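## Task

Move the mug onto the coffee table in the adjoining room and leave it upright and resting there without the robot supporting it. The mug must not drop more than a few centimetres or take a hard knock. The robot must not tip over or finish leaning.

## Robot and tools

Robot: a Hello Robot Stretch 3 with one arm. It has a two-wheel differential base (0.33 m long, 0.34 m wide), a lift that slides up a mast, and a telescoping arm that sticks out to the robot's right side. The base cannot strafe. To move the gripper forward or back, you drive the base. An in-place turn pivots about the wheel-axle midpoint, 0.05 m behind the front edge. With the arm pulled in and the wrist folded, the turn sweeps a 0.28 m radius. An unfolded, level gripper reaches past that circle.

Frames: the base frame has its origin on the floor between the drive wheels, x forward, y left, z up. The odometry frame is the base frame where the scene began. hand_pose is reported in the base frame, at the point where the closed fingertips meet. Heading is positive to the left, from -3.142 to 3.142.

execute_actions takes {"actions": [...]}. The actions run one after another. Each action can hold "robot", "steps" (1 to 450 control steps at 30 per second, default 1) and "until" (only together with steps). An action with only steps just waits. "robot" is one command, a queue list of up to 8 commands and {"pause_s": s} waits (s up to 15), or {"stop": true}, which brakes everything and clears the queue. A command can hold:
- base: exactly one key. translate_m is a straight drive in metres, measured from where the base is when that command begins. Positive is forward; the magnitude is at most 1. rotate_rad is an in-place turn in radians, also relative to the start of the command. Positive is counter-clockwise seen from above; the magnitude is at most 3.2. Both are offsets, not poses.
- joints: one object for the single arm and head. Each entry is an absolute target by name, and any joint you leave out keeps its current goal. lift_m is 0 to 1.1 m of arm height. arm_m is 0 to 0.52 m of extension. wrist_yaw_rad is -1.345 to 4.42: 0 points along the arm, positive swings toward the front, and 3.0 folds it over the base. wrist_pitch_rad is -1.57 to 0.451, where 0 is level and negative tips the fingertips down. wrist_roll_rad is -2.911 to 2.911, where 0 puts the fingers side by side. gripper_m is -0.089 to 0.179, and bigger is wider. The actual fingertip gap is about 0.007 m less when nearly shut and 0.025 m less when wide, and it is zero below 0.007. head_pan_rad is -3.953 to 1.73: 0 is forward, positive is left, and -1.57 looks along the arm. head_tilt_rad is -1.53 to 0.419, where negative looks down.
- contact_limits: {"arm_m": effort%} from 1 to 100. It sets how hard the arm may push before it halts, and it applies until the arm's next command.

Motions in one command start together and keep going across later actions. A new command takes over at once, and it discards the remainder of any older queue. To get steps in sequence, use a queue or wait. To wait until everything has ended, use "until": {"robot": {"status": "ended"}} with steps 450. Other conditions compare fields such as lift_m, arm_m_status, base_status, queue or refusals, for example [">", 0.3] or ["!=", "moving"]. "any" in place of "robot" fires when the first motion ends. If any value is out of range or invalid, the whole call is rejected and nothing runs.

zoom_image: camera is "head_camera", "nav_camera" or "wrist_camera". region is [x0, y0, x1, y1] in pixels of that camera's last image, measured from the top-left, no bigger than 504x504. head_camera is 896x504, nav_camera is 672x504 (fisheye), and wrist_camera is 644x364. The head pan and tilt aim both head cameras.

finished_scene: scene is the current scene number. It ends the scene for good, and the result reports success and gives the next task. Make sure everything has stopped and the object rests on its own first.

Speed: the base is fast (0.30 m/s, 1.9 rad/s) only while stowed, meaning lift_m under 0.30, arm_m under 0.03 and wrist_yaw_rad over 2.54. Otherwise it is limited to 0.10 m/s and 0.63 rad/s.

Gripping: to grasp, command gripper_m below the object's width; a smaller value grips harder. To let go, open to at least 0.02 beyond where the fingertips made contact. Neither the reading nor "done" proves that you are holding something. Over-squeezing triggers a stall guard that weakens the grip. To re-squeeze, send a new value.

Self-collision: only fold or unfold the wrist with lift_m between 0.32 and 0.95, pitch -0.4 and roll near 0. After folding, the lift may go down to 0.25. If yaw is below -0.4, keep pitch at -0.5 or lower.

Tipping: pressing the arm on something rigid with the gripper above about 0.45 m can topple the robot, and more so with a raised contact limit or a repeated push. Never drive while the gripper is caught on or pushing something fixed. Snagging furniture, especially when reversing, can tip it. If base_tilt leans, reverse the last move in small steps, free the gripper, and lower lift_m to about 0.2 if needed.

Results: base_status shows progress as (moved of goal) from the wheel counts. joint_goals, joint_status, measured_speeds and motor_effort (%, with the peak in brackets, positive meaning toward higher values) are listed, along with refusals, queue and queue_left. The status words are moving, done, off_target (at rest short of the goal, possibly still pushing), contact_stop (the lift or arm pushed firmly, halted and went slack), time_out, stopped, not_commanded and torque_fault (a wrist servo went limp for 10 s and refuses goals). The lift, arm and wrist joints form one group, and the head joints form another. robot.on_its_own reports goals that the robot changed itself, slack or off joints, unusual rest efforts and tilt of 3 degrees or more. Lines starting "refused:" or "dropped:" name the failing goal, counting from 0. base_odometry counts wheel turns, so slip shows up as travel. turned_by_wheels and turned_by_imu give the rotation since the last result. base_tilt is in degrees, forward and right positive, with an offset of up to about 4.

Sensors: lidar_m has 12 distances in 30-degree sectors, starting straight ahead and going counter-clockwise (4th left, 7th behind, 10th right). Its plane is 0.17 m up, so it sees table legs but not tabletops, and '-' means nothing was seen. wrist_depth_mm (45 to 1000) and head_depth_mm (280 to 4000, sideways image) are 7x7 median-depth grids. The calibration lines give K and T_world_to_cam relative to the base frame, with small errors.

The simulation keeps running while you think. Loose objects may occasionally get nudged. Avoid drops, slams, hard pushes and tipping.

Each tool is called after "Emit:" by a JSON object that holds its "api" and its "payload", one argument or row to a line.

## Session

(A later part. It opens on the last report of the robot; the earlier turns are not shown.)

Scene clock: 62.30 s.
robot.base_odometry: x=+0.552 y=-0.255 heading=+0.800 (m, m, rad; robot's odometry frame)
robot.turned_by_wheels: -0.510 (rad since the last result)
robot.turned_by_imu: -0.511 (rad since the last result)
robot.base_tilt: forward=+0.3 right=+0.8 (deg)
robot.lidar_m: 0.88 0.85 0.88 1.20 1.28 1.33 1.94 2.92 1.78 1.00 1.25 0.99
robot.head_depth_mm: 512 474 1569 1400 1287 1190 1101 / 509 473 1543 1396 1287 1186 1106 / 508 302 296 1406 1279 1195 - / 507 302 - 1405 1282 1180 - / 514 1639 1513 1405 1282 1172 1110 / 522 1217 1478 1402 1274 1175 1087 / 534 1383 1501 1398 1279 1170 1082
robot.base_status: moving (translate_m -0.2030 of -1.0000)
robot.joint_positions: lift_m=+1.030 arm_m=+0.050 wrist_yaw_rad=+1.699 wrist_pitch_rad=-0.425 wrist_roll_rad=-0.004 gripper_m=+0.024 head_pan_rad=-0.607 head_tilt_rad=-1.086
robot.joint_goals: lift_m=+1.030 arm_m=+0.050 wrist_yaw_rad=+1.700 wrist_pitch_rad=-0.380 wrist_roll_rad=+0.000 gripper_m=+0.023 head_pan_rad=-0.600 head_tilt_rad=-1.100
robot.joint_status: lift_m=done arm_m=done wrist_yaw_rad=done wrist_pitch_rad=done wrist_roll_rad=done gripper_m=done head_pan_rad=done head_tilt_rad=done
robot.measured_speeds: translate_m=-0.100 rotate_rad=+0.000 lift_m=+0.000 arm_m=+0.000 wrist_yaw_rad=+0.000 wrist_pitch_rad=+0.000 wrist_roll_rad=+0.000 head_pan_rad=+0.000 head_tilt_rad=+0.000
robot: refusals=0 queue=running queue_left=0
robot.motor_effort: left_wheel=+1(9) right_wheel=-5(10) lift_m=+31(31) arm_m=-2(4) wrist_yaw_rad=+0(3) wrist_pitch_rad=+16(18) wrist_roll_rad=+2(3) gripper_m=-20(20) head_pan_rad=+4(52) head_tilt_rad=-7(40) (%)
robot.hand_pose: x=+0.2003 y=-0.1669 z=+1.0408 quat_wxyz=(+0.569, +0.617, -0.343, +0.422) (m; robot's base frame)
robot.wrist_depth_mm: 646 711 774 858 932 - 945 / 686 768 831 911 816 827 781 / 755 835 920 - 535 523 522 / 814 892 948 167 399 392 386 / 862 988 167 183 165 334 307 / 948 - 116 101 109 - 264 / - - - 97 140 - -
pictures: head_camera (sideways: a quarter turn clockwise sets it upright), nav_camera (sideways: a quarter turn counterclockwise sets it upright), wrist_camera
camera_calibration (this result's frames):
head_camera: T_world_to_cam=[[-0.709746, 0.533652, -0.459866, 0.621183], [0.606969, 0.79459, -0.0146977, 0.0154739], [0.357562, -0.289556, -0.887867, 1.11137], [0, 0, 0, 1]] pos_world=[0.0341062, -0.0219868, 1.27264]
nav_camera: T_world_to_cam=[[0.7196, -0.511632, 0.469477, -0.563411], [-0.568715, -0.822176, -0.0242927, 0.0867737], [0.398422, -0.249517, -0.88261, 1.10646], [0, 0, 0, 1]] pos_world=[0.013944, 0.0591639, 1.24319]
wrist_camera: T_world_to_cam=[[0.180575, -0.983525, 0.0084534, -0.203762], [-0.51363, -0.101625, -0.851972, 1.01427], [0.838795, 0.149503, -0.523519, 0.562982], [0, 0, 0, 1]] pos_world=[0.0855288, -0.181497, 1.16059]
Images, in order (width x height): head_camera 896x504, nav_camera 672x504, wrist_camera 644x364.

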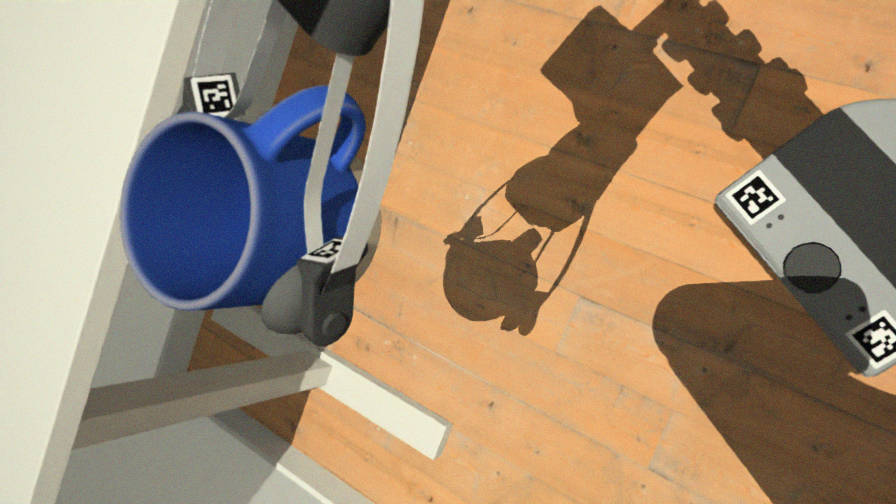

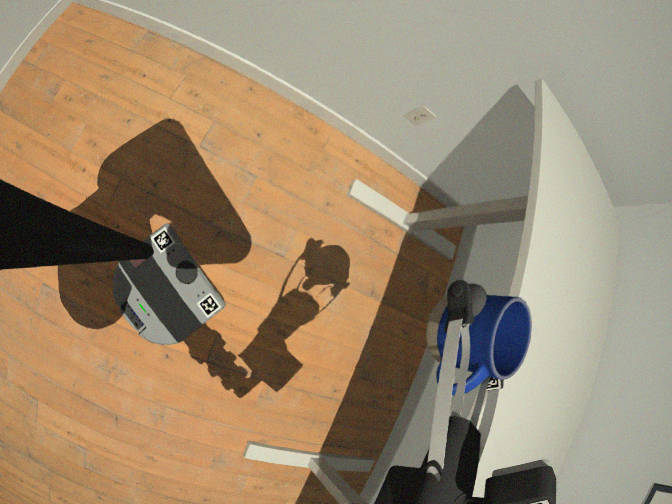

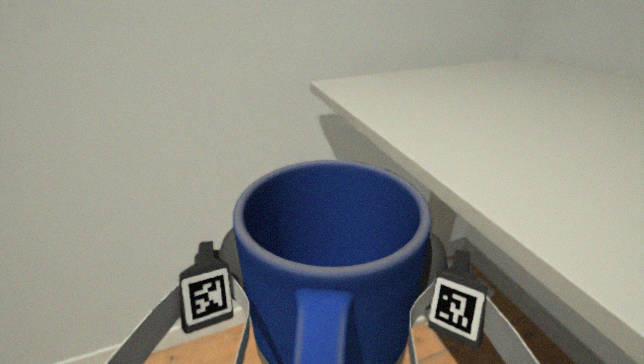

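Emit:
{"api": "execute_actions", "payload": {
  "actions": [
    {"robot":{"joints":{"lift_m":0.29,"arm_m":0.022,"head_tilt_rad":-1.4,"head_pan_rad":0}},"steps":200,"until":{"robot":{"lift_m":["<",0.88]}}},
    {"robot":{"joints":{"wrist_yaw_rad":3.0}},"steps":300,"until":{"robot":{"translate_m":["<",-0.9]}}},
    {"robot":{"base":{"translate_m":-1.0}},"steps":300,"until":{"robot":{"lift_m":["<",0.295]}}}
  ]
}}

Scene clock: 71.53 s.
robot.base_odometry: x=-0.092 y=-0.918 heading=+0.800 (m, m, rad; robot's odometry frame)
robot.turned_by_wheels: +0.000 (rad since the last result)
robot.turned_by_imu: -0.002 (rad since the last result)
robot.base_tilt: forward=+0.0 right=+1.8 (deg)
robot.lidar_m: 1.71 1.64 1.16 0.85 0.82 0.84 1.26 2.13 2.21 1.78 1.27 1.78
robot.head_depth_mm: 1425 1373 1328 1290 1240 1202 1168 / 1420 1359 1327 1284 1243 1189 1159 / 1418 1362 1319 1274 1243 1178 1156 / 1403 1355 1303 1266 1242 - 1155 / 1397 1347 1309 1264 969 - 1139 / 1402 1344 1302 1257 1223 - 1136 / 1391 1340 1295 1246 1213 1189 1141
robot.base_status: moving (translate_m -0.2247 of -1.0000)
robot.joint_positions: lift_m=+0.293 arm_m=+0.022 wrist_yaw_rad=+2.997 wrist_pitch_rad=-0.425 wrist_roll_rad=-0.003 gripper_m=+0.024 head_pan_rad=-0.007 head_tilt_rad=-1.384
robot.joint_goals: lift_m=+0.290 arm_m=+0.022 wrist_yaw_rad=+3.000 wrist_pitch_rad=-0.380 wrist_roll_rad=+0.000 gripper_m=+0.023 head_pan_rad=+0.000 head_tilt_rad=-1.400
robot.joint_status: lift_m=moving arm_m=moving wrist_yaw_rad=moving wrist_pitch_rad=done wrist_roll_rad=done gripper_m=done head_pan_rad=done head_tilt_rad=done
robot.measured_speeds: translate_m=-0.124 rotate_rad=+0.000 lift_m=-0.039 arm_m=+0.000 wrist_yaw_rad=+0.000 wrist_pitch_rad=+0.000 wrist_roll_rad=+0.000 head_pan_rad=+0.000 head_tilt_rad=+0.000
robot: refusals=0 queue=running queue_left=0
robot.motor_effort: left_wheel=-7(6) right_wheel=-10(11) lift_m=+21(31) arm_m=-2(4) wrist_yaw_rad=+1(3) wrist_pitch_rad=+16(16) wrist_roll_rad=+2(2) gripper_m=-19(20) head_pan_rad=+3(49) head_tilt_rad=-8(33) (%)
robot.hand_pose: x=+0.0109 y=+0.0539 z=+0.3045 quat_wxyz=(+0.199, +0.699, +0.099, +0.680) (m; robot's base frame)
robot.wrist_depth_mm: 627 - 854 996 - - - / 684 731 892 - - - - / 697 776 964 - - - - / 746 780 788 168 794 805 797 / 659 654 127 183 165 644 630 / 543 546 117 102 108 519 524 / 469 - - 97 139 440 447
pictures: head_camera (sideways: a quarter turn clockwise sets it upright), nav_camera (sideways: a quarter turn counterclockwise sets it upright), wrist_camera
camera_calibration (this result's frames):
head_camera: T_world_to_cam=[[-0.982838, 0.0405541, -0.179958, 0.258315], [0.0462142, 0.998557, -0.0273705, 0.035385], [0.178588, -0.0352174, -0.983293, 1.23633], [0, 0, 0, 1]] pos_world=[0.0314518, -0.00226915, 1.26313]
nav_camera: T_world_to_cam=[[0.981552, -0.016837, 0.190454, -0.201623], [-0.0125455, -0.99964, -0.0237161, 0.0826209], [0.190784, 0.0208892, -0.98141, 1.23599], [0, 0, 0, 1]] pos_world=[-0.0368664, 0.0533777, 1.25337]
wrist_camera: T_world_to_cam=[[0.995838, -0.090797, 0.00792612, -0.00294941], [-0.0408078, -0.521945, -0.852002, 0.329598], [0.0814963, 0.848133, -0.523478, 0.274003], [0, 0, 0, 1]] pos_world=[-0.00594291, -0.0606267, 0.424276]
Images, in order (width x height): head_camera 896x504, nav_camera 672x504, wrist_camera 644x364.

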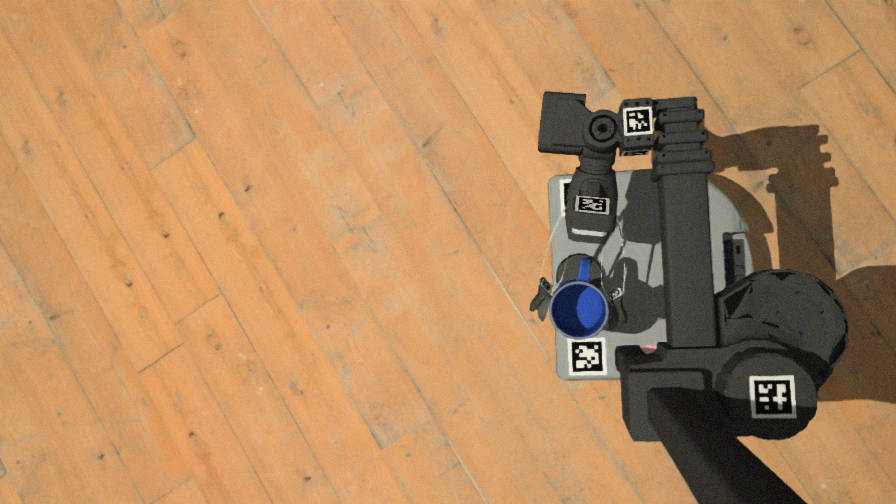

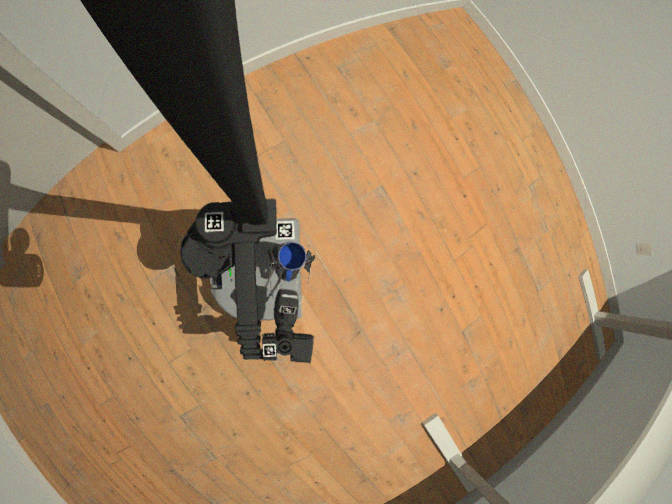

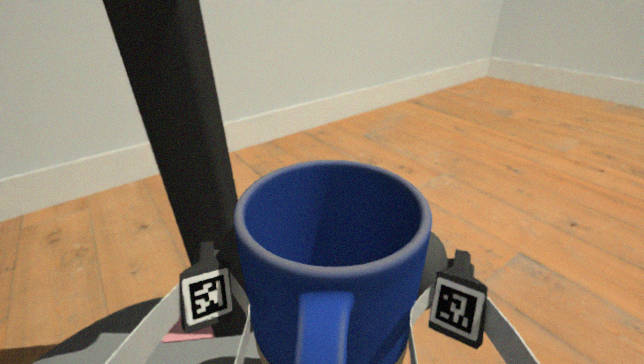

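Emit:
{"api": "execute_actions", "payload": {
  "actions": [
    {"robot":{"joints":{"wrist_yaw_rad":3.17}},"steps":200,"until":{"robot":{"base_status":["!=","moving"]}}},
    {"robot":[{"base":{"translate_m":-0.1}},{"base":{"rotate_rad":2.08},"joints":{"head_tilt_rad":-1.25}}],"steps":300,"until":{"robot":{"status":"ended"}}}
  ]
}}

Scene clock: 79.77 s.
robot.base_odometry: x=-0.702 y=-1.546 heading=+2.880 (m, m, rad; robot's odometry frame)
robot.turned_by_wheels: +2.080 (rad since the last result)
robot.turned_by_imu: +2.079 (rad since the last result)
robot.base_tilt: forward=-0.3 right=+1.3 (deg)
robot.lidar_m: 0.45 0.47 0.63 1.29 1.41 1.88 2.16 1.92 2.51 1.66 0.53 0.47
robot.head_depth_mm: 504 648 855 1229 1249 1179 1121 / 498 636 888 1293 1244 1177 1110 / 492 628 872 1297 1243 - 1098 / 487 619 855 1276 1240 - - / 481 611 838 1275 1241 926 - / 475 604 823 1270 1227 1171 - / 472 595 808 1263 1228 1165 -
robot.base_status: done (rotate_rad +2.0799 of +2.0800)
robot.joint_positions: lift_m=+0.290 arm_m=+0.022 wrist_yaw_rad=+3.169 wrist_pitch_rad=-0.425 wrist_roll_rad=-0.003 gripper_m=+0.024 head_pan_rad=-0.007 head_tilt_rad=-1.248
robot.joint_goals: lift_m=+0.290 arm_m=+0.022 wrist_yaw_rad=+3.170 wrist_pitch_rad=-0.380 wrist_roll_rad=+0.000 gripper_m=+0.023 head_pan_rad=+0.000 head_tilt_rad=-1.250
robot.joint_status: lift_m=done arm_m=done wrist_yaw_rad=done wrist_pitch_rad=done wrist_roll_rad=done gripper_m=done head_pan_rad=done head_tilt_rad=done
robot.measured_speeds: translate_m=+0.000 rotate_rad=+0.000 lift_m=+0.000 arm_m=+0.000 wrist_yaw_rad=+0.000 wrist_pitch_rad=+0.000 wrist_roll_rad=+0.000 head_pan_rad=+0.000 head_tilt_rad=+0.000
robot: refusals=0 queue=done queue_left=0
robot.motor_effort: left_wheel=-3(11) right_wheel=+2(14) lift_m=+22(22) arm_m=-3(3) wrist_yaw_rad=+0(3) wrist_pitch_rad=+16(16) wrist_roll_rad=+2(2) gripper_m=-21(20) head_pan_rad=+4(4) head_tilt_rad=-1(14) (%)
robot.hand_pose: x=-0.0274 y=+0.0561 z=+0.3012 quat_wxyz=(+0.140, +0.688, +0.159, +0.695) (m; robot's base frame)
robot.wrist_depth_mm: - - - - - 726 539 / - - - - - 734 566 / - - - - - 749 590 / 863 833 797 166 773 730 582 / 654 657 166 182 165 625 577 / 539 556 117 101 109 524 527 / 463 - - 97 136 439 445
pictures: head_camera (sideways: a quarter turn clockwise sets it upright), nav_camera (sideways: a quarter turn counterclockwise sets it upright), wrist_camera
camera_calibration (this result's frames):
head_camera: T_world_to_cam=[[-0.949535, 0.0398702, -0.311118, 0.428911], [0.0490795, 0.998556, -0.0218247, 0.0281518], [0.309799, -0.0359928, -0.950121, 1.19252], [0, 0, 0, 1]] pos_world=[0.036444, -0.00228986, 1.26709]
nav_camera: T_world_to_cam=[[0.946833, -0.0161444, 0.321321, -0.371832], [-0.00881767, -0.999667, -0.0242442, 0.08329], [0.321606, 0.0201219, -0.94666, 1.19012], [0, 0, 0, 1]] pos_world=[-0.0299516, 0.0533118, 1.24813]
wrist_camera: T_world_to_cam=[[0.996719, 0.0805514, 0.00793109, 0.0257651], [0.0489051, -0.521249, -0.852002, 0.328845], [-0.0644959, 0.849595, -0.523478, 0.269431], [0, 0, 0, 1]] pos_world=[-0.0243855, -0.0595725, 0.421014]
Images, in order (width x height): head_camera 896x504, nav_camera 672x504, wrist_camera 644x364.

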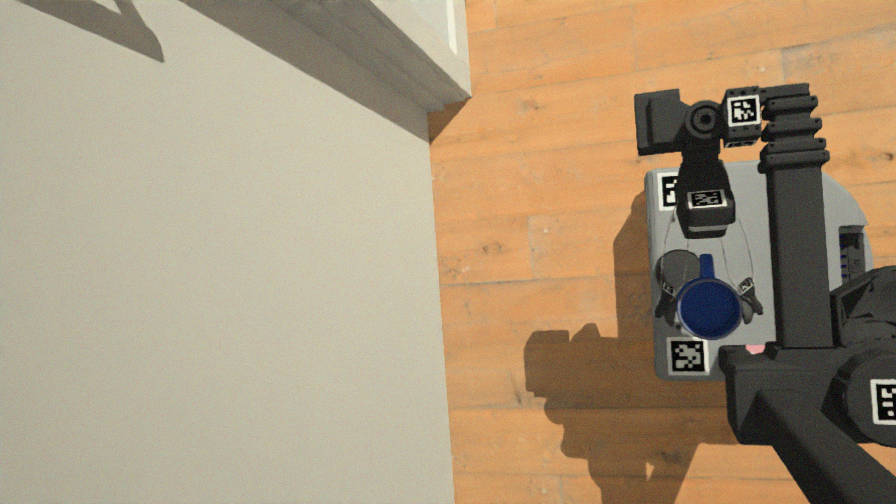

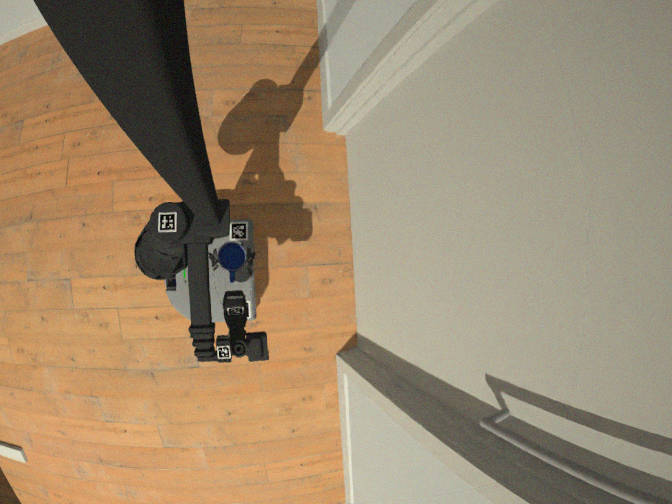

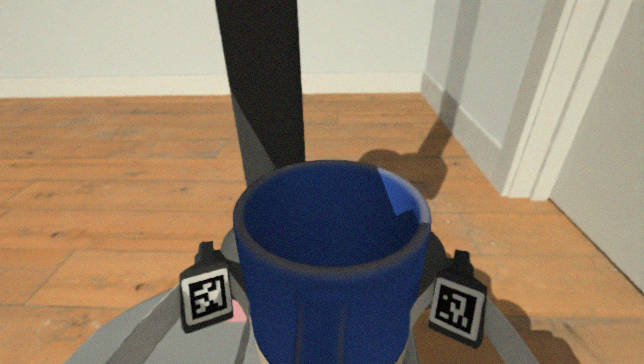

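Emit:
{"api": "execute_actions", "payload": {
  "actions": [
    {"robot":[{"base":{"translate_m":0.372}},{"base":{"rotate_rad":-0.08},"joints":{"lift_m":0.31}},{"base":{"translate_m":0.015}}],"steps":400,"until":{"robot":{"status":"ended"}}}
  ]
}}

Scene clock: 91.80 s.
robot.base_odometry: x=-1.075 y=-1.445 heading=+2.802 (m, m, rad; robot's odometry frame)
robot.turned_by_wheels: -0.079 (rad since the last result)
robot.turned_by_imu: -0.074 (rad since the last result)
robot.base_tilt: forward=-0.2 right=+1.2 (deg)
robot.lidar_m: - - 0.15 0.19 1.40 1.78 2.54 2.26 2.57 0.35 0.15 -
robot.head_depth_mm: - - - - 832 1173 1126 / - - - - 636 1180 1109 / - - - - 568 - 1103 / - - - - 489 - - / - - - - 409 909 - / - - - - 379 1165 - / - - - - - 1140 -
robot.base_status: off_target (translate_m +0.0148 of +0.0150)
robot.joint_positions: lift_m=+0.310 arm_m=+0.022 wrist_yaw_rad=+3.169 wrist_pitch_rad=-0.425 wrist_roll_rad=-0.003 gripper_m=+0.024 head_pan_rad=-0.006 head_tilt_rad=-1.248
robot.joint_goals: lift_m=+0.310 arm_m=+0.022 wrist_yaw_rad=+3.170 wrist_pitch_rad=-0.380 wrist_roll_rad=+0.000 gripper_m=+0.023 head_pan_rad=+0.000 head_tilt_rad=-1.250
robot.joint_status: lift_m=done arm_m=done wrist_yaw_rad=done wrist_pitch_rad=done wrist_roll_rad=done gripper_m=done head_pan_rad=done head_tilt_rad=done
robot.measured_speeds: translate_m=+0.000 rotate_rad=+0.000 lift_m=+0.000 arm_m=+0.000 wrist_yaw_rad=+0.000 wrist_pitch_rad=+0.000 wrist_roll_rad=+0.000 head_pan_rad=+0.000 head_tilt_rad=+0.000
robot: refusals=0 queue=done queue_left=0
robot.on_its_own: left_wheel is at rest, and its effort (+67) is outside its rest range (-18 to +18)
robot.motor_effort: left_wheel=+67(70) right_wheel=-2(12) lift_m=+30(32) arm_m=-2(2) wrist_yaw_rad=+0(0) wrist_pitch_rad=+16(16) wrist_roll_rad=+2(2) gripper_m=-20(20) head_pan_rad=+5(5) head_tilt_rad=-1(1) (%)
robot.hand_pose: x=-0.0274 y=+0.0561 z=+0.3208 quat_wxyz=(+0.140, +0.688, +0.159, +0.695) (m; robot's base frame)
robot.wrist_depth_mm: - - - 571 285 151 103 / - - - 612 288 153 104 / - - - 692 295 156 105 / 900 885 841 167 218 156 106 / 701 681 166 182 165 159 106 / 573 569 117 101 108 149 107 / 481 492 - 98 140 146 108
pictures: head_camera (sideways: a quarter turn clockwise sets it upright), nav_camera (sideways: a quarter turn counterclockwise sets it upright), wrist_camera
camera_calibration (this result's frames):
head_camera: T_world_to_cam=[[-0.949438, 0.0397217, -0.311432, 0.42932], [0.0489313, 0.998564, -0.0218106, 0.0281344], [0.310119, -0.0359466, -0.950018, 1.19238], [0, 0, 0, 1]] pos_world=[0.0364558, -0.00228521, 1.2671]
nav_camera: T_world_to_cam=[[0.946729, -0.0159964, 0.321635, -0.37224], [-0.00865408, -0.999669, -0.024245, 0.08329], [0.321916, 0.02017, -0.946553, 1.18998], [0, 0, 0, 1]] pos_world=[-0.0299421, 0.0533061, 1.24812]
wrist_camera: T_world_to_cam=[[0.996719, 0.0805561, 0.00793091, 0.0256091], [0.0489074, -0.521249, -0.852002, 0.345536], [-0.0645, 0.849594, -0.523478, 0.279663], [0, 0, 0, 1]] pos_world=[-0.024386, -0.0595532, 0.440591]
Images, in order (width x height): head_camera 896x504, nav_camera 672x504, wrist_camera 644x364.

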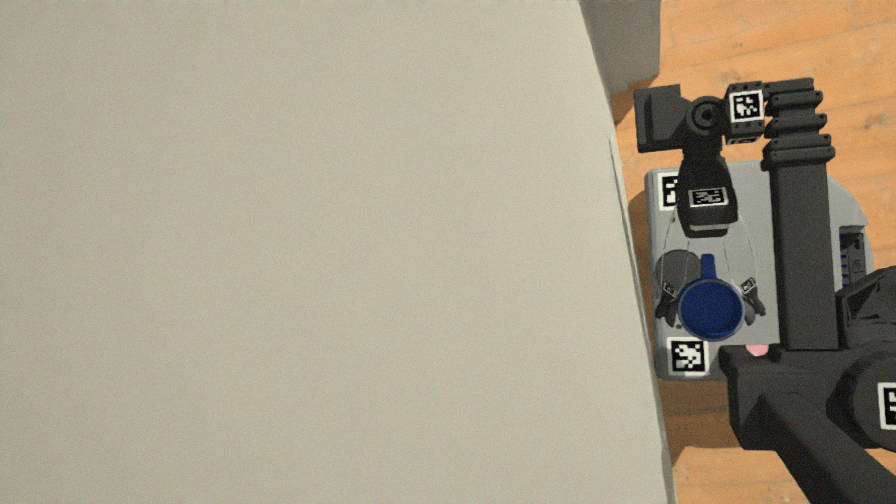

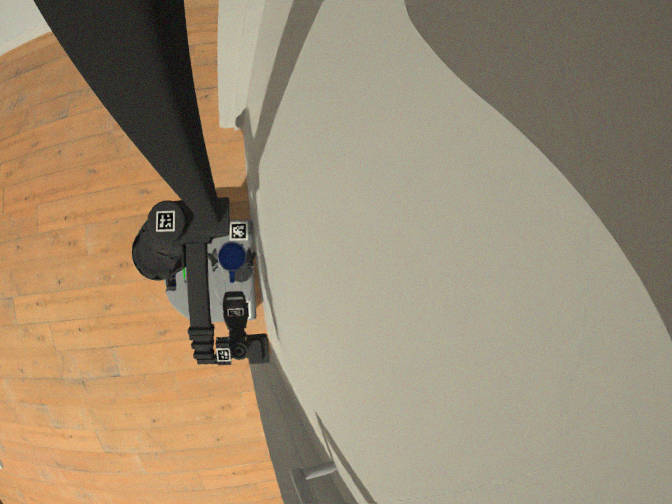

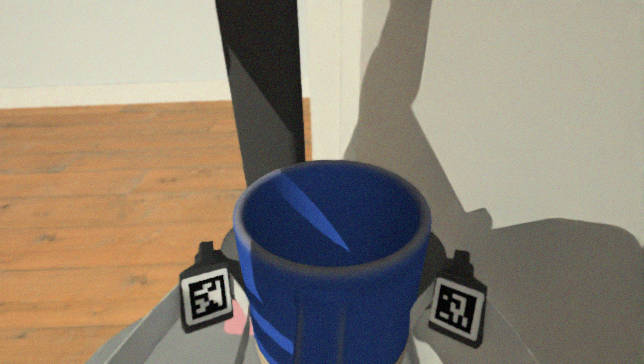

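Emit:
{"api": "execute_actions", "payload": {
  "actions": [
    {"robot":{"base":{"translate_m":0.04}},"steps":45,"until":{"robot":{"status":"ended"}}}
  ]
}}

Scene clock: 93.83 s.
robot.base_odometry: x=-1.112 y=-1.432 heading=+2.801 (m, m, rad; robot's odometry frame)
robot.turned_by_wheels: -0.001 (rad since the last result)
robot.turned_by_imu: +0.105 (rad since the last result)
robot.base_tilt: forward=-0.3 right=+1.4 (deg)
robot.lidar_m: - - 0.15 0.20 1.44 1.96 2.56 2.29 2.49 0.20 0.15 -
robot.head_depth_mm: - - - - 585 1159 1124 / - - - - 455 1173 1110 / - - - - - - 1093 / - - - - - - - / - - - - - 910 - / - - - - - 1165 - / - - - - - 1150 -
robot.base_status: off_target (translate_m +0.0397 of +0.0400)
robot.joint_positions: lift_m=+0.310 arm_m=+0.022 wrist_yaw_rad=+3.158 wrist_pitch_rad=-0.425 wrist_roll_rad=-0.003 gripper_m=+0.024 head_pan_rad=-0.006 head_tilt_rad=-1.251
robot.joint_goals: lift_m=+0.310 arm_m=+0.022 wrist_yaw_rad=+3.170 wrist_pitch_rad=-0.380 wrist_roll_rad=+0.000 gripper_m=+0.023 head_pan_rad=+0.000 head_tilt_rad=-1.250
robot.joint_status: lift_m=done arm_m=done wrist_yaw_rad=done wrist_pitch_rad=done wrist_roll_rad=done gripper_m=done head_pan_rad=done head_tilt_rad=done
robot.measured_speeds: translate_m=+0.000 rotate_rad=+0.000 lift_m=+0.000 arm_m=+0.000 wrist_yaw_rad=+0.000 wrist_pitch_rad=+0.000 wrist_roll_rad=+0.000 head_pan_rad=+0.000 head_tilt_rad=+0.000
robot: refusals=0 queue=done queue_left=0
robot.on_its_own: left_wheel is at rest, and its effort (+69) is outside its rest range (-18 to +18); right_wheel is at rest, and its effort (+32) is outside its rest range (-18 to +18)
robot.motor_effort: left_wheel=+69(87) right_wheel=+32(34) lift_m=+30(31) arm_m=-1(2) wrist_yaw_rad=+7(9) wrist_pitch_rad=+16(17) wrist_roll_rad=+2(2) gripper_m=-21(21) head_pan_rad=+5(4) head_tilt_rad=+0(1) (%)
robot.hand_pose: x=-0.0250 y=+0.0563 z=+0.3208 quat_wxyz=(+0.143, +0.689, +0.155, +0.694) (m; robot's base frame)
robot.wrist_depth_mm: - - - - 305 136 87 / - - - 639 303 136 87 / - - - 684 300 136 87 / 890 903 823 167 197 135 87 / 694 680 165 183 165 135 87 / 574 570 117 101 109 125 86 / 484 - - 97 141 120 86
pictures: head_camera (sideways: a quarter turn clockwise sets it upright), nav_camera (sideways: a quarter turn counterclockwise sets it upright), wrist_camera
camera_calibration (this result's frames):
head_camera: T_world_to_cam=[[-0.950301, 0.039624, -0.3088, 0.425897], [0.0487622, 0.99857, -0.0219284, 0.0282887], [0.307489, -0.0358964, -0.950874, 1.19351], [0, 0, 0, 1]] pos_world=[0.0363596, -0.0022813, 1.26701]
nav_camera: T_world_to_cam=[[0.947618, -0.0158991, 0.31901, -0.368827], [-0.00861263, -0.999669, -0.0242386, 0.0832814], [0.31929, 0.0202214, -0.947441, 1.19115], [0, 0, 0, 1]] pos_world=[-0.0300967, 0.0533031, 1.24822]
wrist_camera: T_world_to_cam=[[0.99753, 0.0697934, 0.00787888, 0.0238385], [0.0432372, -0.521794, -0.851975, 0.345402], [-0.0553511, 0.850212, -0.523523, 0.279889], [0, 0, 0, 1]] pos_world=[-0.0232217, -0.0593999, 0.440614]
Images, in order (width x height): head_camera 896x504, nav_camera 672x504, wrist_camera 644x364.

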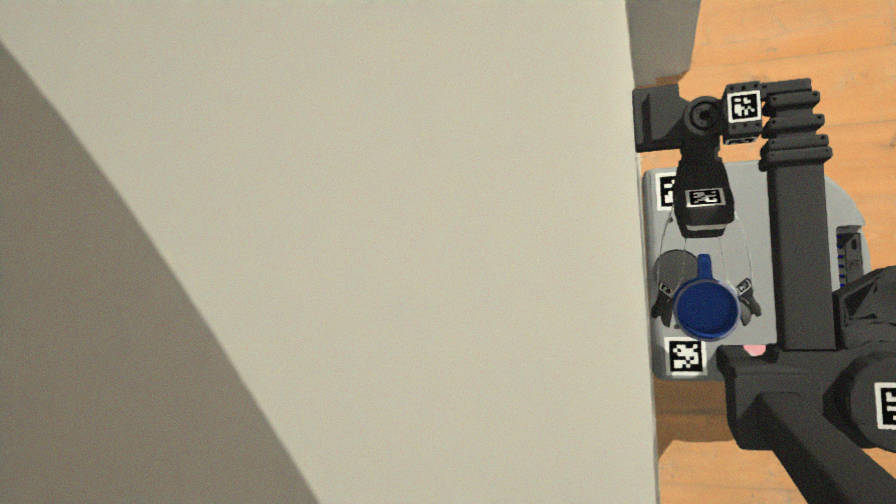

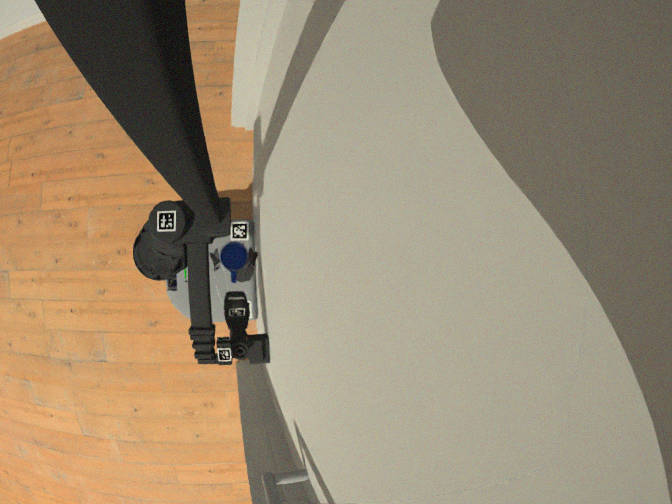

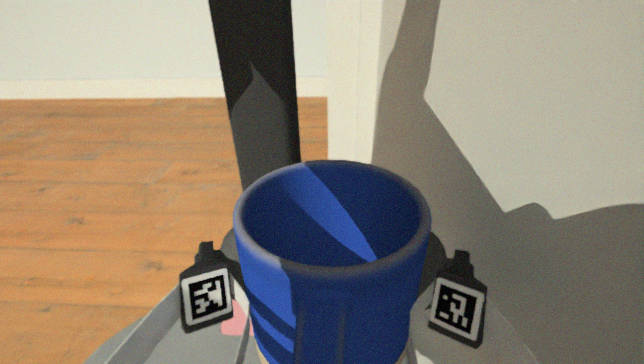

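Emit:
{"api": "execute_actions", "payload": {
  "actions": [
    {"robot":[{"base":{"translate_m":-0.03}},{"joints":{"head_pan_rad":1.5,"head_tilt_rad":-1.3}}],"steps":120,"until":{"robot":{"status":"ended"}}}
  ]
}}

Scene clock: 101.67 s.
robot.base_odometry: x=-1.084 y=-1.442 heading=+2.800 (m, m, rad; robot's odometry frame)
robot.turned_by_wheels: -0.001 (rad since the last result)
robot.turned_by_imu: +0.000 (rad since the last result)
robot.base_tilt: forward=-0.3 right=+1.3 (deg)
robot.lidar_m: - - 0.15 0.31 1.44 1.96 2.52 2.26 2.48 0.32 0.15 -
robot.head_depth_mm: - - - - - - - / - - - - 306 321 341 / 320 338 359 401 461 544 660 / 527 635 799 1082 1101 1159 1096 / 635 849 1336 1294 937 - 1113 / 1504 1441 1360 1306 - - 1107 / 1492 1437 1376 - - 1157 1111
robot.base_status: done (translate_m -0.0300 of -0.0300)
robot.joint_positions: lift_m=+0.310 arm_m=+0.022 wrist_yaw_rad=+3.168 wrist_pitch_rad=-0.425 wrist_roll_rad=-0.003 gripper_m=+0.024 head_pan_rad=+1.493 head_tilt_rad=-1.284
robot.joint_goals: lift_m=+0.310 arm_m=+0.022 wrist_yaw_rad=+3.170 wrist_pitch_rad=-0.380 wrist_roll_rad=+0.000 gripper_m=+0.023 head_pan_rad=+1.500 head_tilt_rad=-1.300
robot.joint_status: lift_m=done arm_m=done wrist_yaw_rad=done wrist_pitch_rad=done wrist_roll_rad=done gripper_m=done head_pan_rad=done head_tilt_rad=done
robot.measured_speeds: translate_m=+0.000 rotate_rad=+0.000 lift_m=+0.000 arm_m=+0.000 wrist_yaw_rad=+0.000 wrist_pitch_rad=+0.000 wrist_roll_rad=+0.000 head_pan_rad=+0.000 head_tilt_rad=+0.000
robot: refusals=0 queue=done queue_left=0
robot.motor_effort: left_wheel=+0(69) right_wheel=+0(32) lift_m=+29(30) arm_m=-2(1) wrist_yaw_rad=+1(8) wrist_pitch_rad=+16(16) wrist_roll_rad=+2(2) gripper_m=-20(19) head_pan_rad=+5(48) head_tilt_rad=-8(13) (%)
robot.hand_pose: x=-0.0272 y=+0.0563 z=+0.3208 quat_wxyz=(+0.140, +0.688, +0.159, +0.694) (m; robot's base frame)
robot.wrist_depth_mm: - - - - 457 199 126 / - - - - 456 197 126 / - - - - 451 197 125 / 900 889 812 167 288 196 126 / 693 685 165 184 164 194 125 / 563 564 116 101 109 180 124 / 486 487 - 97 140 173 124
pictures: head_camera (sideways: a quarter turn clockwise sets it upright), nav_camera (sideways: a quarter turn counterclockwise sets it upright), wrist_camera
camera_calibration (this result's frames):
head_camera: T_world_to_cam=[[-0.108408, -0.954882, -0.276492, 0.378688], [-0.992566, 0.119448, -0.0233518, 0.0364929], [0.0553247, 0.271905, -0.960732, 1.20784], [0, 0, 0, 1]] pos_world=[0.0104511, 0.0288249, 1.26597]
nav_camera: T_world_to_cam=[[0.0845789, 0.954252, 0.286793, -0.321605], [0.996417, -0.0810592, -0.0241462, 0.0770293], [0.000205591, 0.287807, -0.957688, 1.20639], [0, 0, 0, 1]] pos_world=[-0.0498003, -0.0340716, 1.24944]
wrist_camera: T_world_to_cam=[[0.996783, 0.0797641, 0.00787935, 0.0254893], [0.0484523, -0.521329, -0.851979, 0.345593], [-0.0638496, 0.84962, -0.523517, 0.279605], [0, 0, 0, 1]] pos_world=[-0.0242994, -0.0594234, 0.440615]
Images, in order (width x height): head_camera 896x504, nav_camera 672x504, wrist_camera 644x364.

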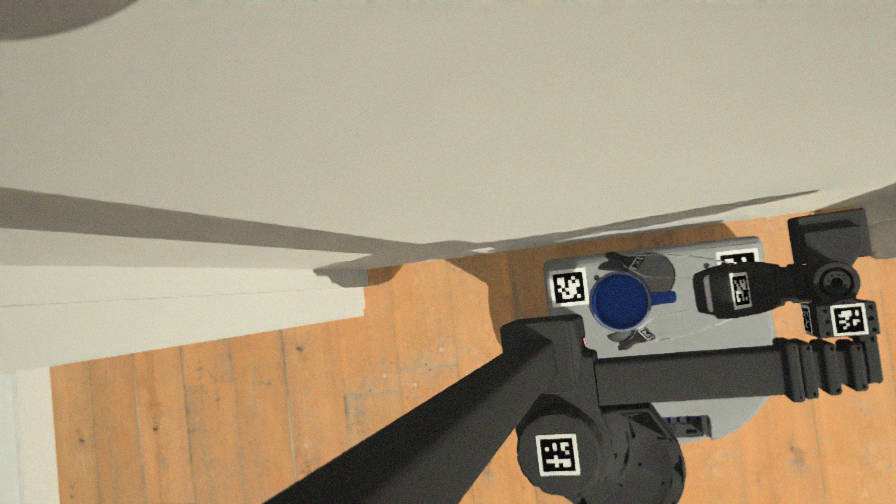

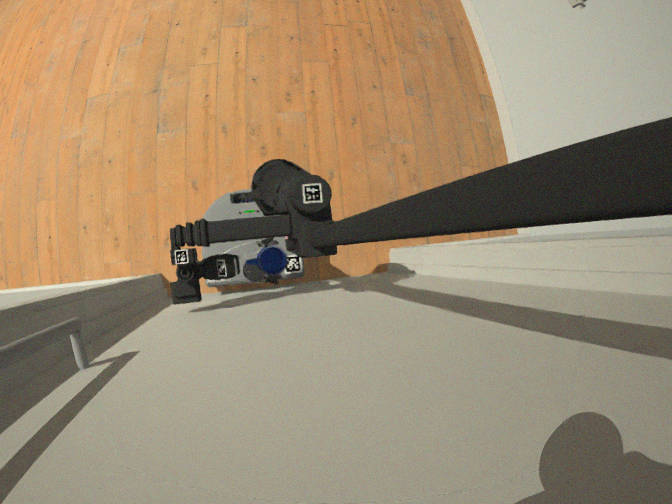

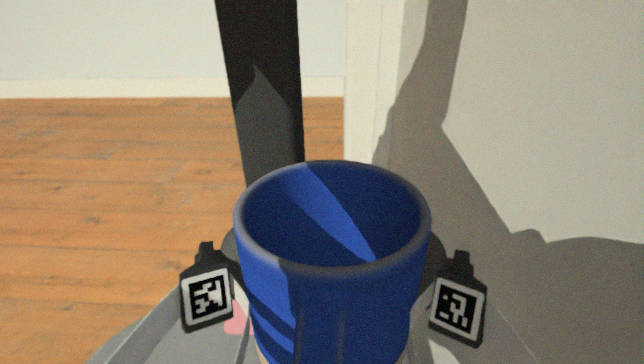

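Emit:
{"api": "execute_actions", "payload": {
  "actions": [
    {"robot":[{"base":{"translate_m":0.028}},{"base":{"translate_m":0.03}}],"steps":90,"until":{"robot":{"status":"ended"}}}
  ]
}}

Scene clock: 106.80 s.
robot.base_odometry: x=-1.138 y=-1.422 heading=+2.801 (m, m, rad; robot's odometry frame)
robot.turned_by_wheels: +0.001 (rad since the last result)
robot.turned_by_imu: +0.003 (rad since the last result)
robot.base_tilt: forward=-0.2 right=+1.4 (deg)
robot.lidar_m: - - 0.15 0.20 1.44 1.96 2.56 2.28 2.47 0.20 0.15 -
robot.head_depth_mm: - - - - - - - / - - - - - - - / - - - 308 338 371 415 / 365 407 474 636 708 754 1063 / 626 812 1211 1296 938 - 1118 / 1454 1434 1362 1309 - - 1105 / 1497 1438 1382 - - 1154 1108
robot.base_status: off_target (translate_m +0.0297 of +0.0300)
robot.joint_positions: lift_m=+0.310 arm_m=+0.022 wrist_yaw_rad=+3.158 wrist_pitch_rad=-0.425 wrist_roll_rad=-0.003 gripper_m=+0.024 head_pan_rad=+1.494 head_tilt_rad=-1.285
robot.joint_goals: lift_m=+0.310 arm_m=+0.022 wrist_yaw_rad=+3.170 wrist_pitch_rad=-0.380 wrist_roll_rad=+0.000 gripper_m=+0.023 head_pan_rad=+1.500 head_tilt_rad=-1.300
robot.joint_status: lift_m=done arm_m=done wrist_yaw_rad=done wrist_pitch_rad=done wrist_roll_rad=done gripper_m=done head_pan_rad=done head_tilt_rad=done
robot.measured_speeds: translate_m=+0.000 rotate_rad=+0.000 lift_m=+0.000 arm_m=+0.000 wrist_yaw_rad=+0.000 wrist_pitch_rad=+0.000 wrist_roll_rad=+0.000 head_pan_rad=+0.000 head_tilt_rad=+0.000
robot: refusals=0 queue=done queue_left=0
robot.on_its_own: left_wheel is at rest, and its effort (+68) is outside its rest range (-18 to +18); right_wheel is at rest, and its effort (+36) is outside its rest range (-18 to +18)
robot.motor_effort: left_wheel=+68(72) right_wheel=+36(39) lift_m=+30(30) arm_m=-2(2) wrist_yaw_rad=+6(9) wrist_pitch_rad=+16(16) wrist_roll_rad=+2(2) gripper_m=-21(21) head_pan_rad=+4(5) head_tilt_rad=-8(8) (%)
robot.hand_pose: x=-0.0250 y=+0.0563 z=+0.3209 quat_wxyz=(+0.143, +0.689, +0.155, +0.694) (m; robot's base frame)
robot.wrist_depth_mm: - - - - 305 136 87 / - - - 638 307 136 87 / - - - 711 305 135 87 / 881 875 815 167 197 136 87 / 685 695 166 183 166 135 87 / 556 574 116 101 109 124 86 / 471 - - 97 139 120 86
pictures: head_camera (sideways: a quarter turn clockwise sets it upright), nav_camera (sideways: a quarter turn counterclockwise sets it upright), wrist_camera
camera_calibration (this result's frames):
head_camera: T_world_to_cam=[[-0.107451, -0.955096, -0.276127, 0.378205], [-0.992687, 0.118436, -0.0233677, 0.0365143], [0.0550216, 0.271596, -0.960837, 1.20798], [0, 0, 0, 1]] pos_world=[0.0104209, 0.0288157, 1.26596]
nav_camera: T_world_to_cam=[[0.0836225, 0.954446, 0.286428, -0.321124], [0.996497, -0.0800609, -0.024145, 0.0770273], [-0.000113453, 0.287444, -0.957798, 1.20653], [0, 0, 0, 1]] pos_world=[-0.0497674, -0.034148, 1.24945]
wrist_camera: T_world_to_cam=[[0.99753, 0.0697971, 0.00788001, 0.0238366], [0.0432391, -0.521778, -0.851985, 0.34543], [-0.0553545, 0.850221, -0.523507, 0.279863], [0, 0, 0, 1]] pos_world=[-0.0232221, -0.0593713, 0.440623]
Images, in order (width x height): head_camera 896x504, nav_camera 672x504, wrist_camera 644x364.

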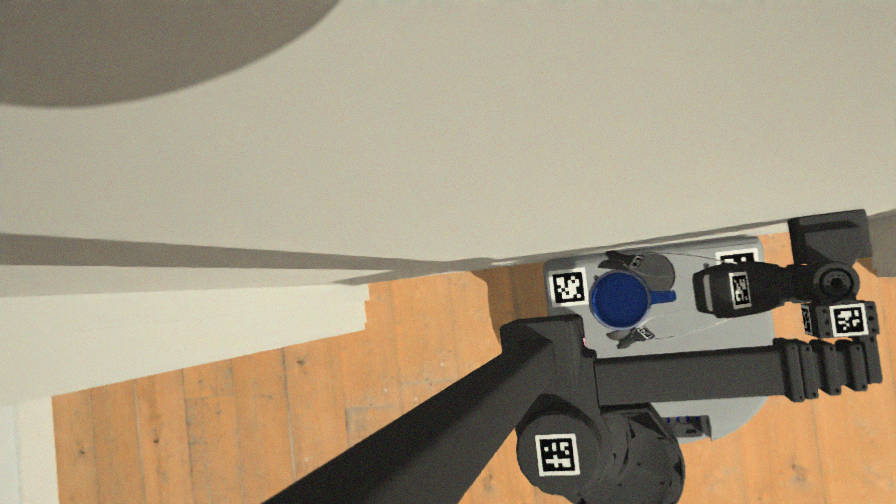

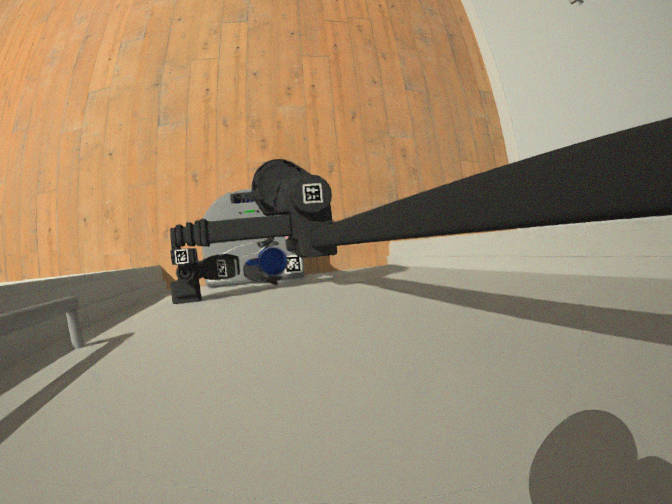

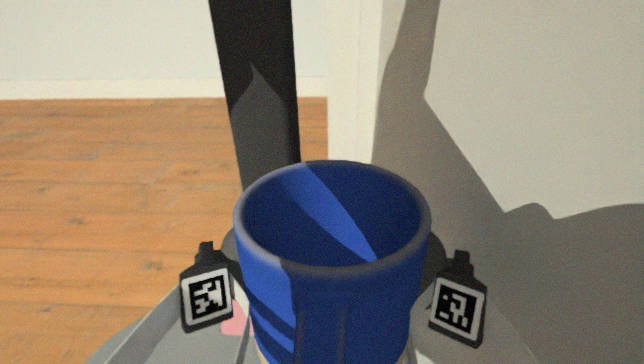

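Emit:
{"api": "execute_actions", "payload": {
  "actions": [
    {"robot":{"base":{"translate_m":-0.5},"joints":{"lift_m":0.29}},"steps":30},
    {"robot":{"joints":{"head_pan_rad":-0.35,"head_tilt_rad":-0.1}},"steps":150,"until":{"robot":{"status":"ended"}}}
  ]
}}

Scene clock: 111.90 s.
robot.base_odometry: x=-0.667 y=-1.590 heading=+2.800 (m, m, rad; robot's odometry frame)
robot.turned_by_wheels: -0.001 (rad since the last result)
robot.turned_by_imu: -0.002 (rad since the last result)
robot.base_tilt: forward=-0.2 right=+1.3 (deg)
robot.lidar_m: 0.55 0.57 0.73 1.38 1.44 1.94 2.06 1.83 2.49 1.89 0.67 0.57
robot.head_depth_mm: 486 497 508 524 537 552 567 / 532 545 557 572 588 600 609 / 532 544 553 565 580 593 606 / 510 521 533 544 557 569 585 / 488 500 508 520 532 544 557 / 468 479 488 499 509 520 533 / 451 459 469 478 489 499 509
robot.base_status: done (translate_m -0.5000 of -0.5000)
robot.joint_positions: lift_m=+0.290 arm_m=+0.022 wrist_yaw_rad=+3.169 wrist_pitch_rad=-0.425 wrist_roll_rad=-0.003 gripper_m=+0.024 head_pan_rad=-0.343 head_tilt_rad=-0.112
robot.joint_goals: lift_m=+0.290 arm_m=+0.022 wrist_yaw_rad=+3.170 wrist_pitch_rad=-0.380 wrist_roll_rad=+0.000 gripper_m=+0.023 head_pan_rad=-0.350 head_tilt_rad=-0.100
robot.joint_status: lift_m=done arm_m=done wrist_yaw_rad=done wrist_pitch_rad=done wrist_roll_rad=done gripper_m=done head_pan_rad=done head_tilt_rad=done
robot.measured_speeds: translate_m=+0.000 rotate_rad=+0.000 lift_m=+0.000 arm_m=+0.000 wrist_yaw_rad=+0.000 wrist_pitch_rad=+0.000 wrist_roll_rad=+0.000 head_pan_rad=+0.000 head_tilt_rad=+0.000
robot: refusals=0 queue=done queue_left=0
robot.motor_effort: left_wheel=+0(67) right_wheel=+1(36) lift_m=+22(31) arm_m=-1(1) wrist_yaw_rad=+1(8) wrist_pitch_rad=+16(16) wrist_roll_rad=+2(2) gripper_m=-20(19) head_pan_rad=-5(52) head_tilt_rad=+7(42) (%)
robot.hand_pose: x=-0.0273 y=+0.0563 z=+0.3012 quat_wxyz=(+0.140, +0.688, +0.159, +0.694) (m; robot's base frame)
robot.wrist_depth_mm: - - - - - 983 614 / - - - - - 968 614 / - - - - - 960 633 / 853 812 807 167 776 783 691 / 653 654 166 182 166 645 615 / 545 532 116 101 109 515 522 / 459 - - 97 136 437 443
pictures: head_camera (sideways: a quarter turn clockwise sets it upright), nav_camera (sideways: a quarter turn counterclockwise sets it upright), wrist_camera
camera_calibration (this result's frames):
head_camera: T_world_to_cam=[[-0.0998152, 0.0713471, -0.992445, 1.31182], [0.371264, 0.928063, 0.0293788, -0.0404811], [0.923147, -0.365526, -0.119123, 0.107796], [0, 0, 0, 1]] pos_world=[0.0464571, -0.0166233, 1.31594]
nav_camera: T_world_to_cam=[[0.097935, -0.0455039, 0.994152, -1.2437], [-0.31622, -0.948606, -0.012268, 0.0696038], [0.943617, -0.31317, -0.107291, 0.0944324], [0, 0, 0, 1]] pos_world=[0.0547035, 0.0390069, 1.24741]
wrist_camera: T_world_to_cam=[[0.996759, 0.0800611, 0.00788022, 0.0256904], [0.0486075, -0.521303, -0.851986, 0.328903], [-0.064103, 0.849608, -0.523505, 0.269298], [0, 0, 0, 1]] pos_world=[-0.0243316, -0.0593957, 0.420997]
Images, in order (width x height): head_camera 896x504, nav_camera 672x504, wrist_camera 644x364.

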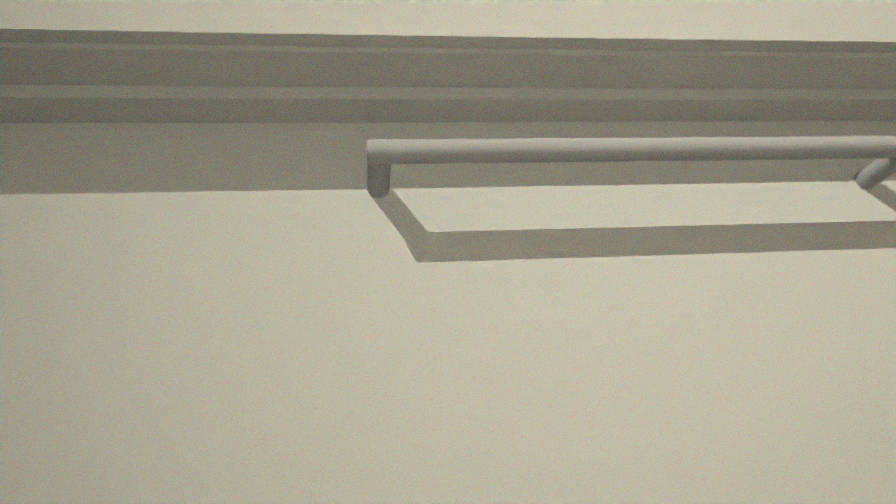

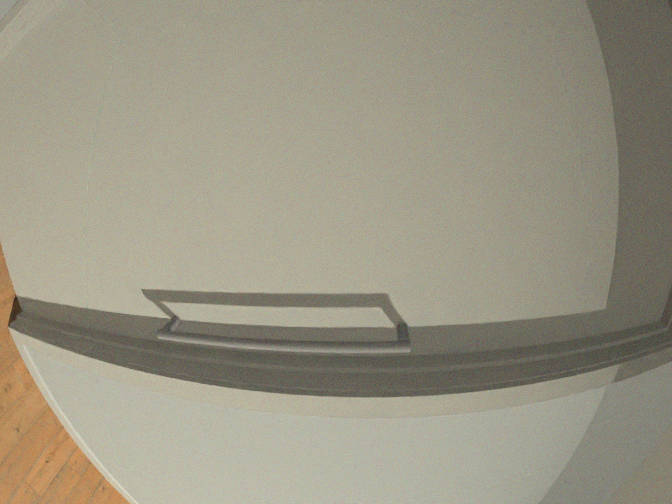

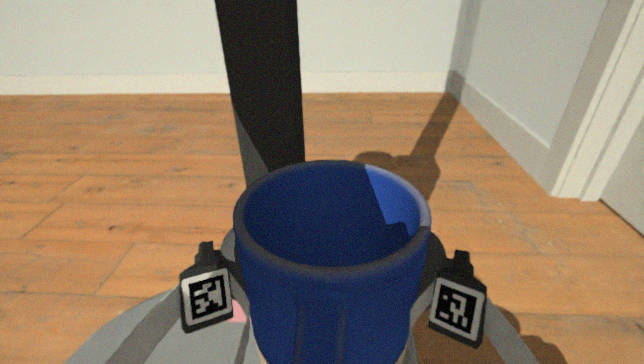

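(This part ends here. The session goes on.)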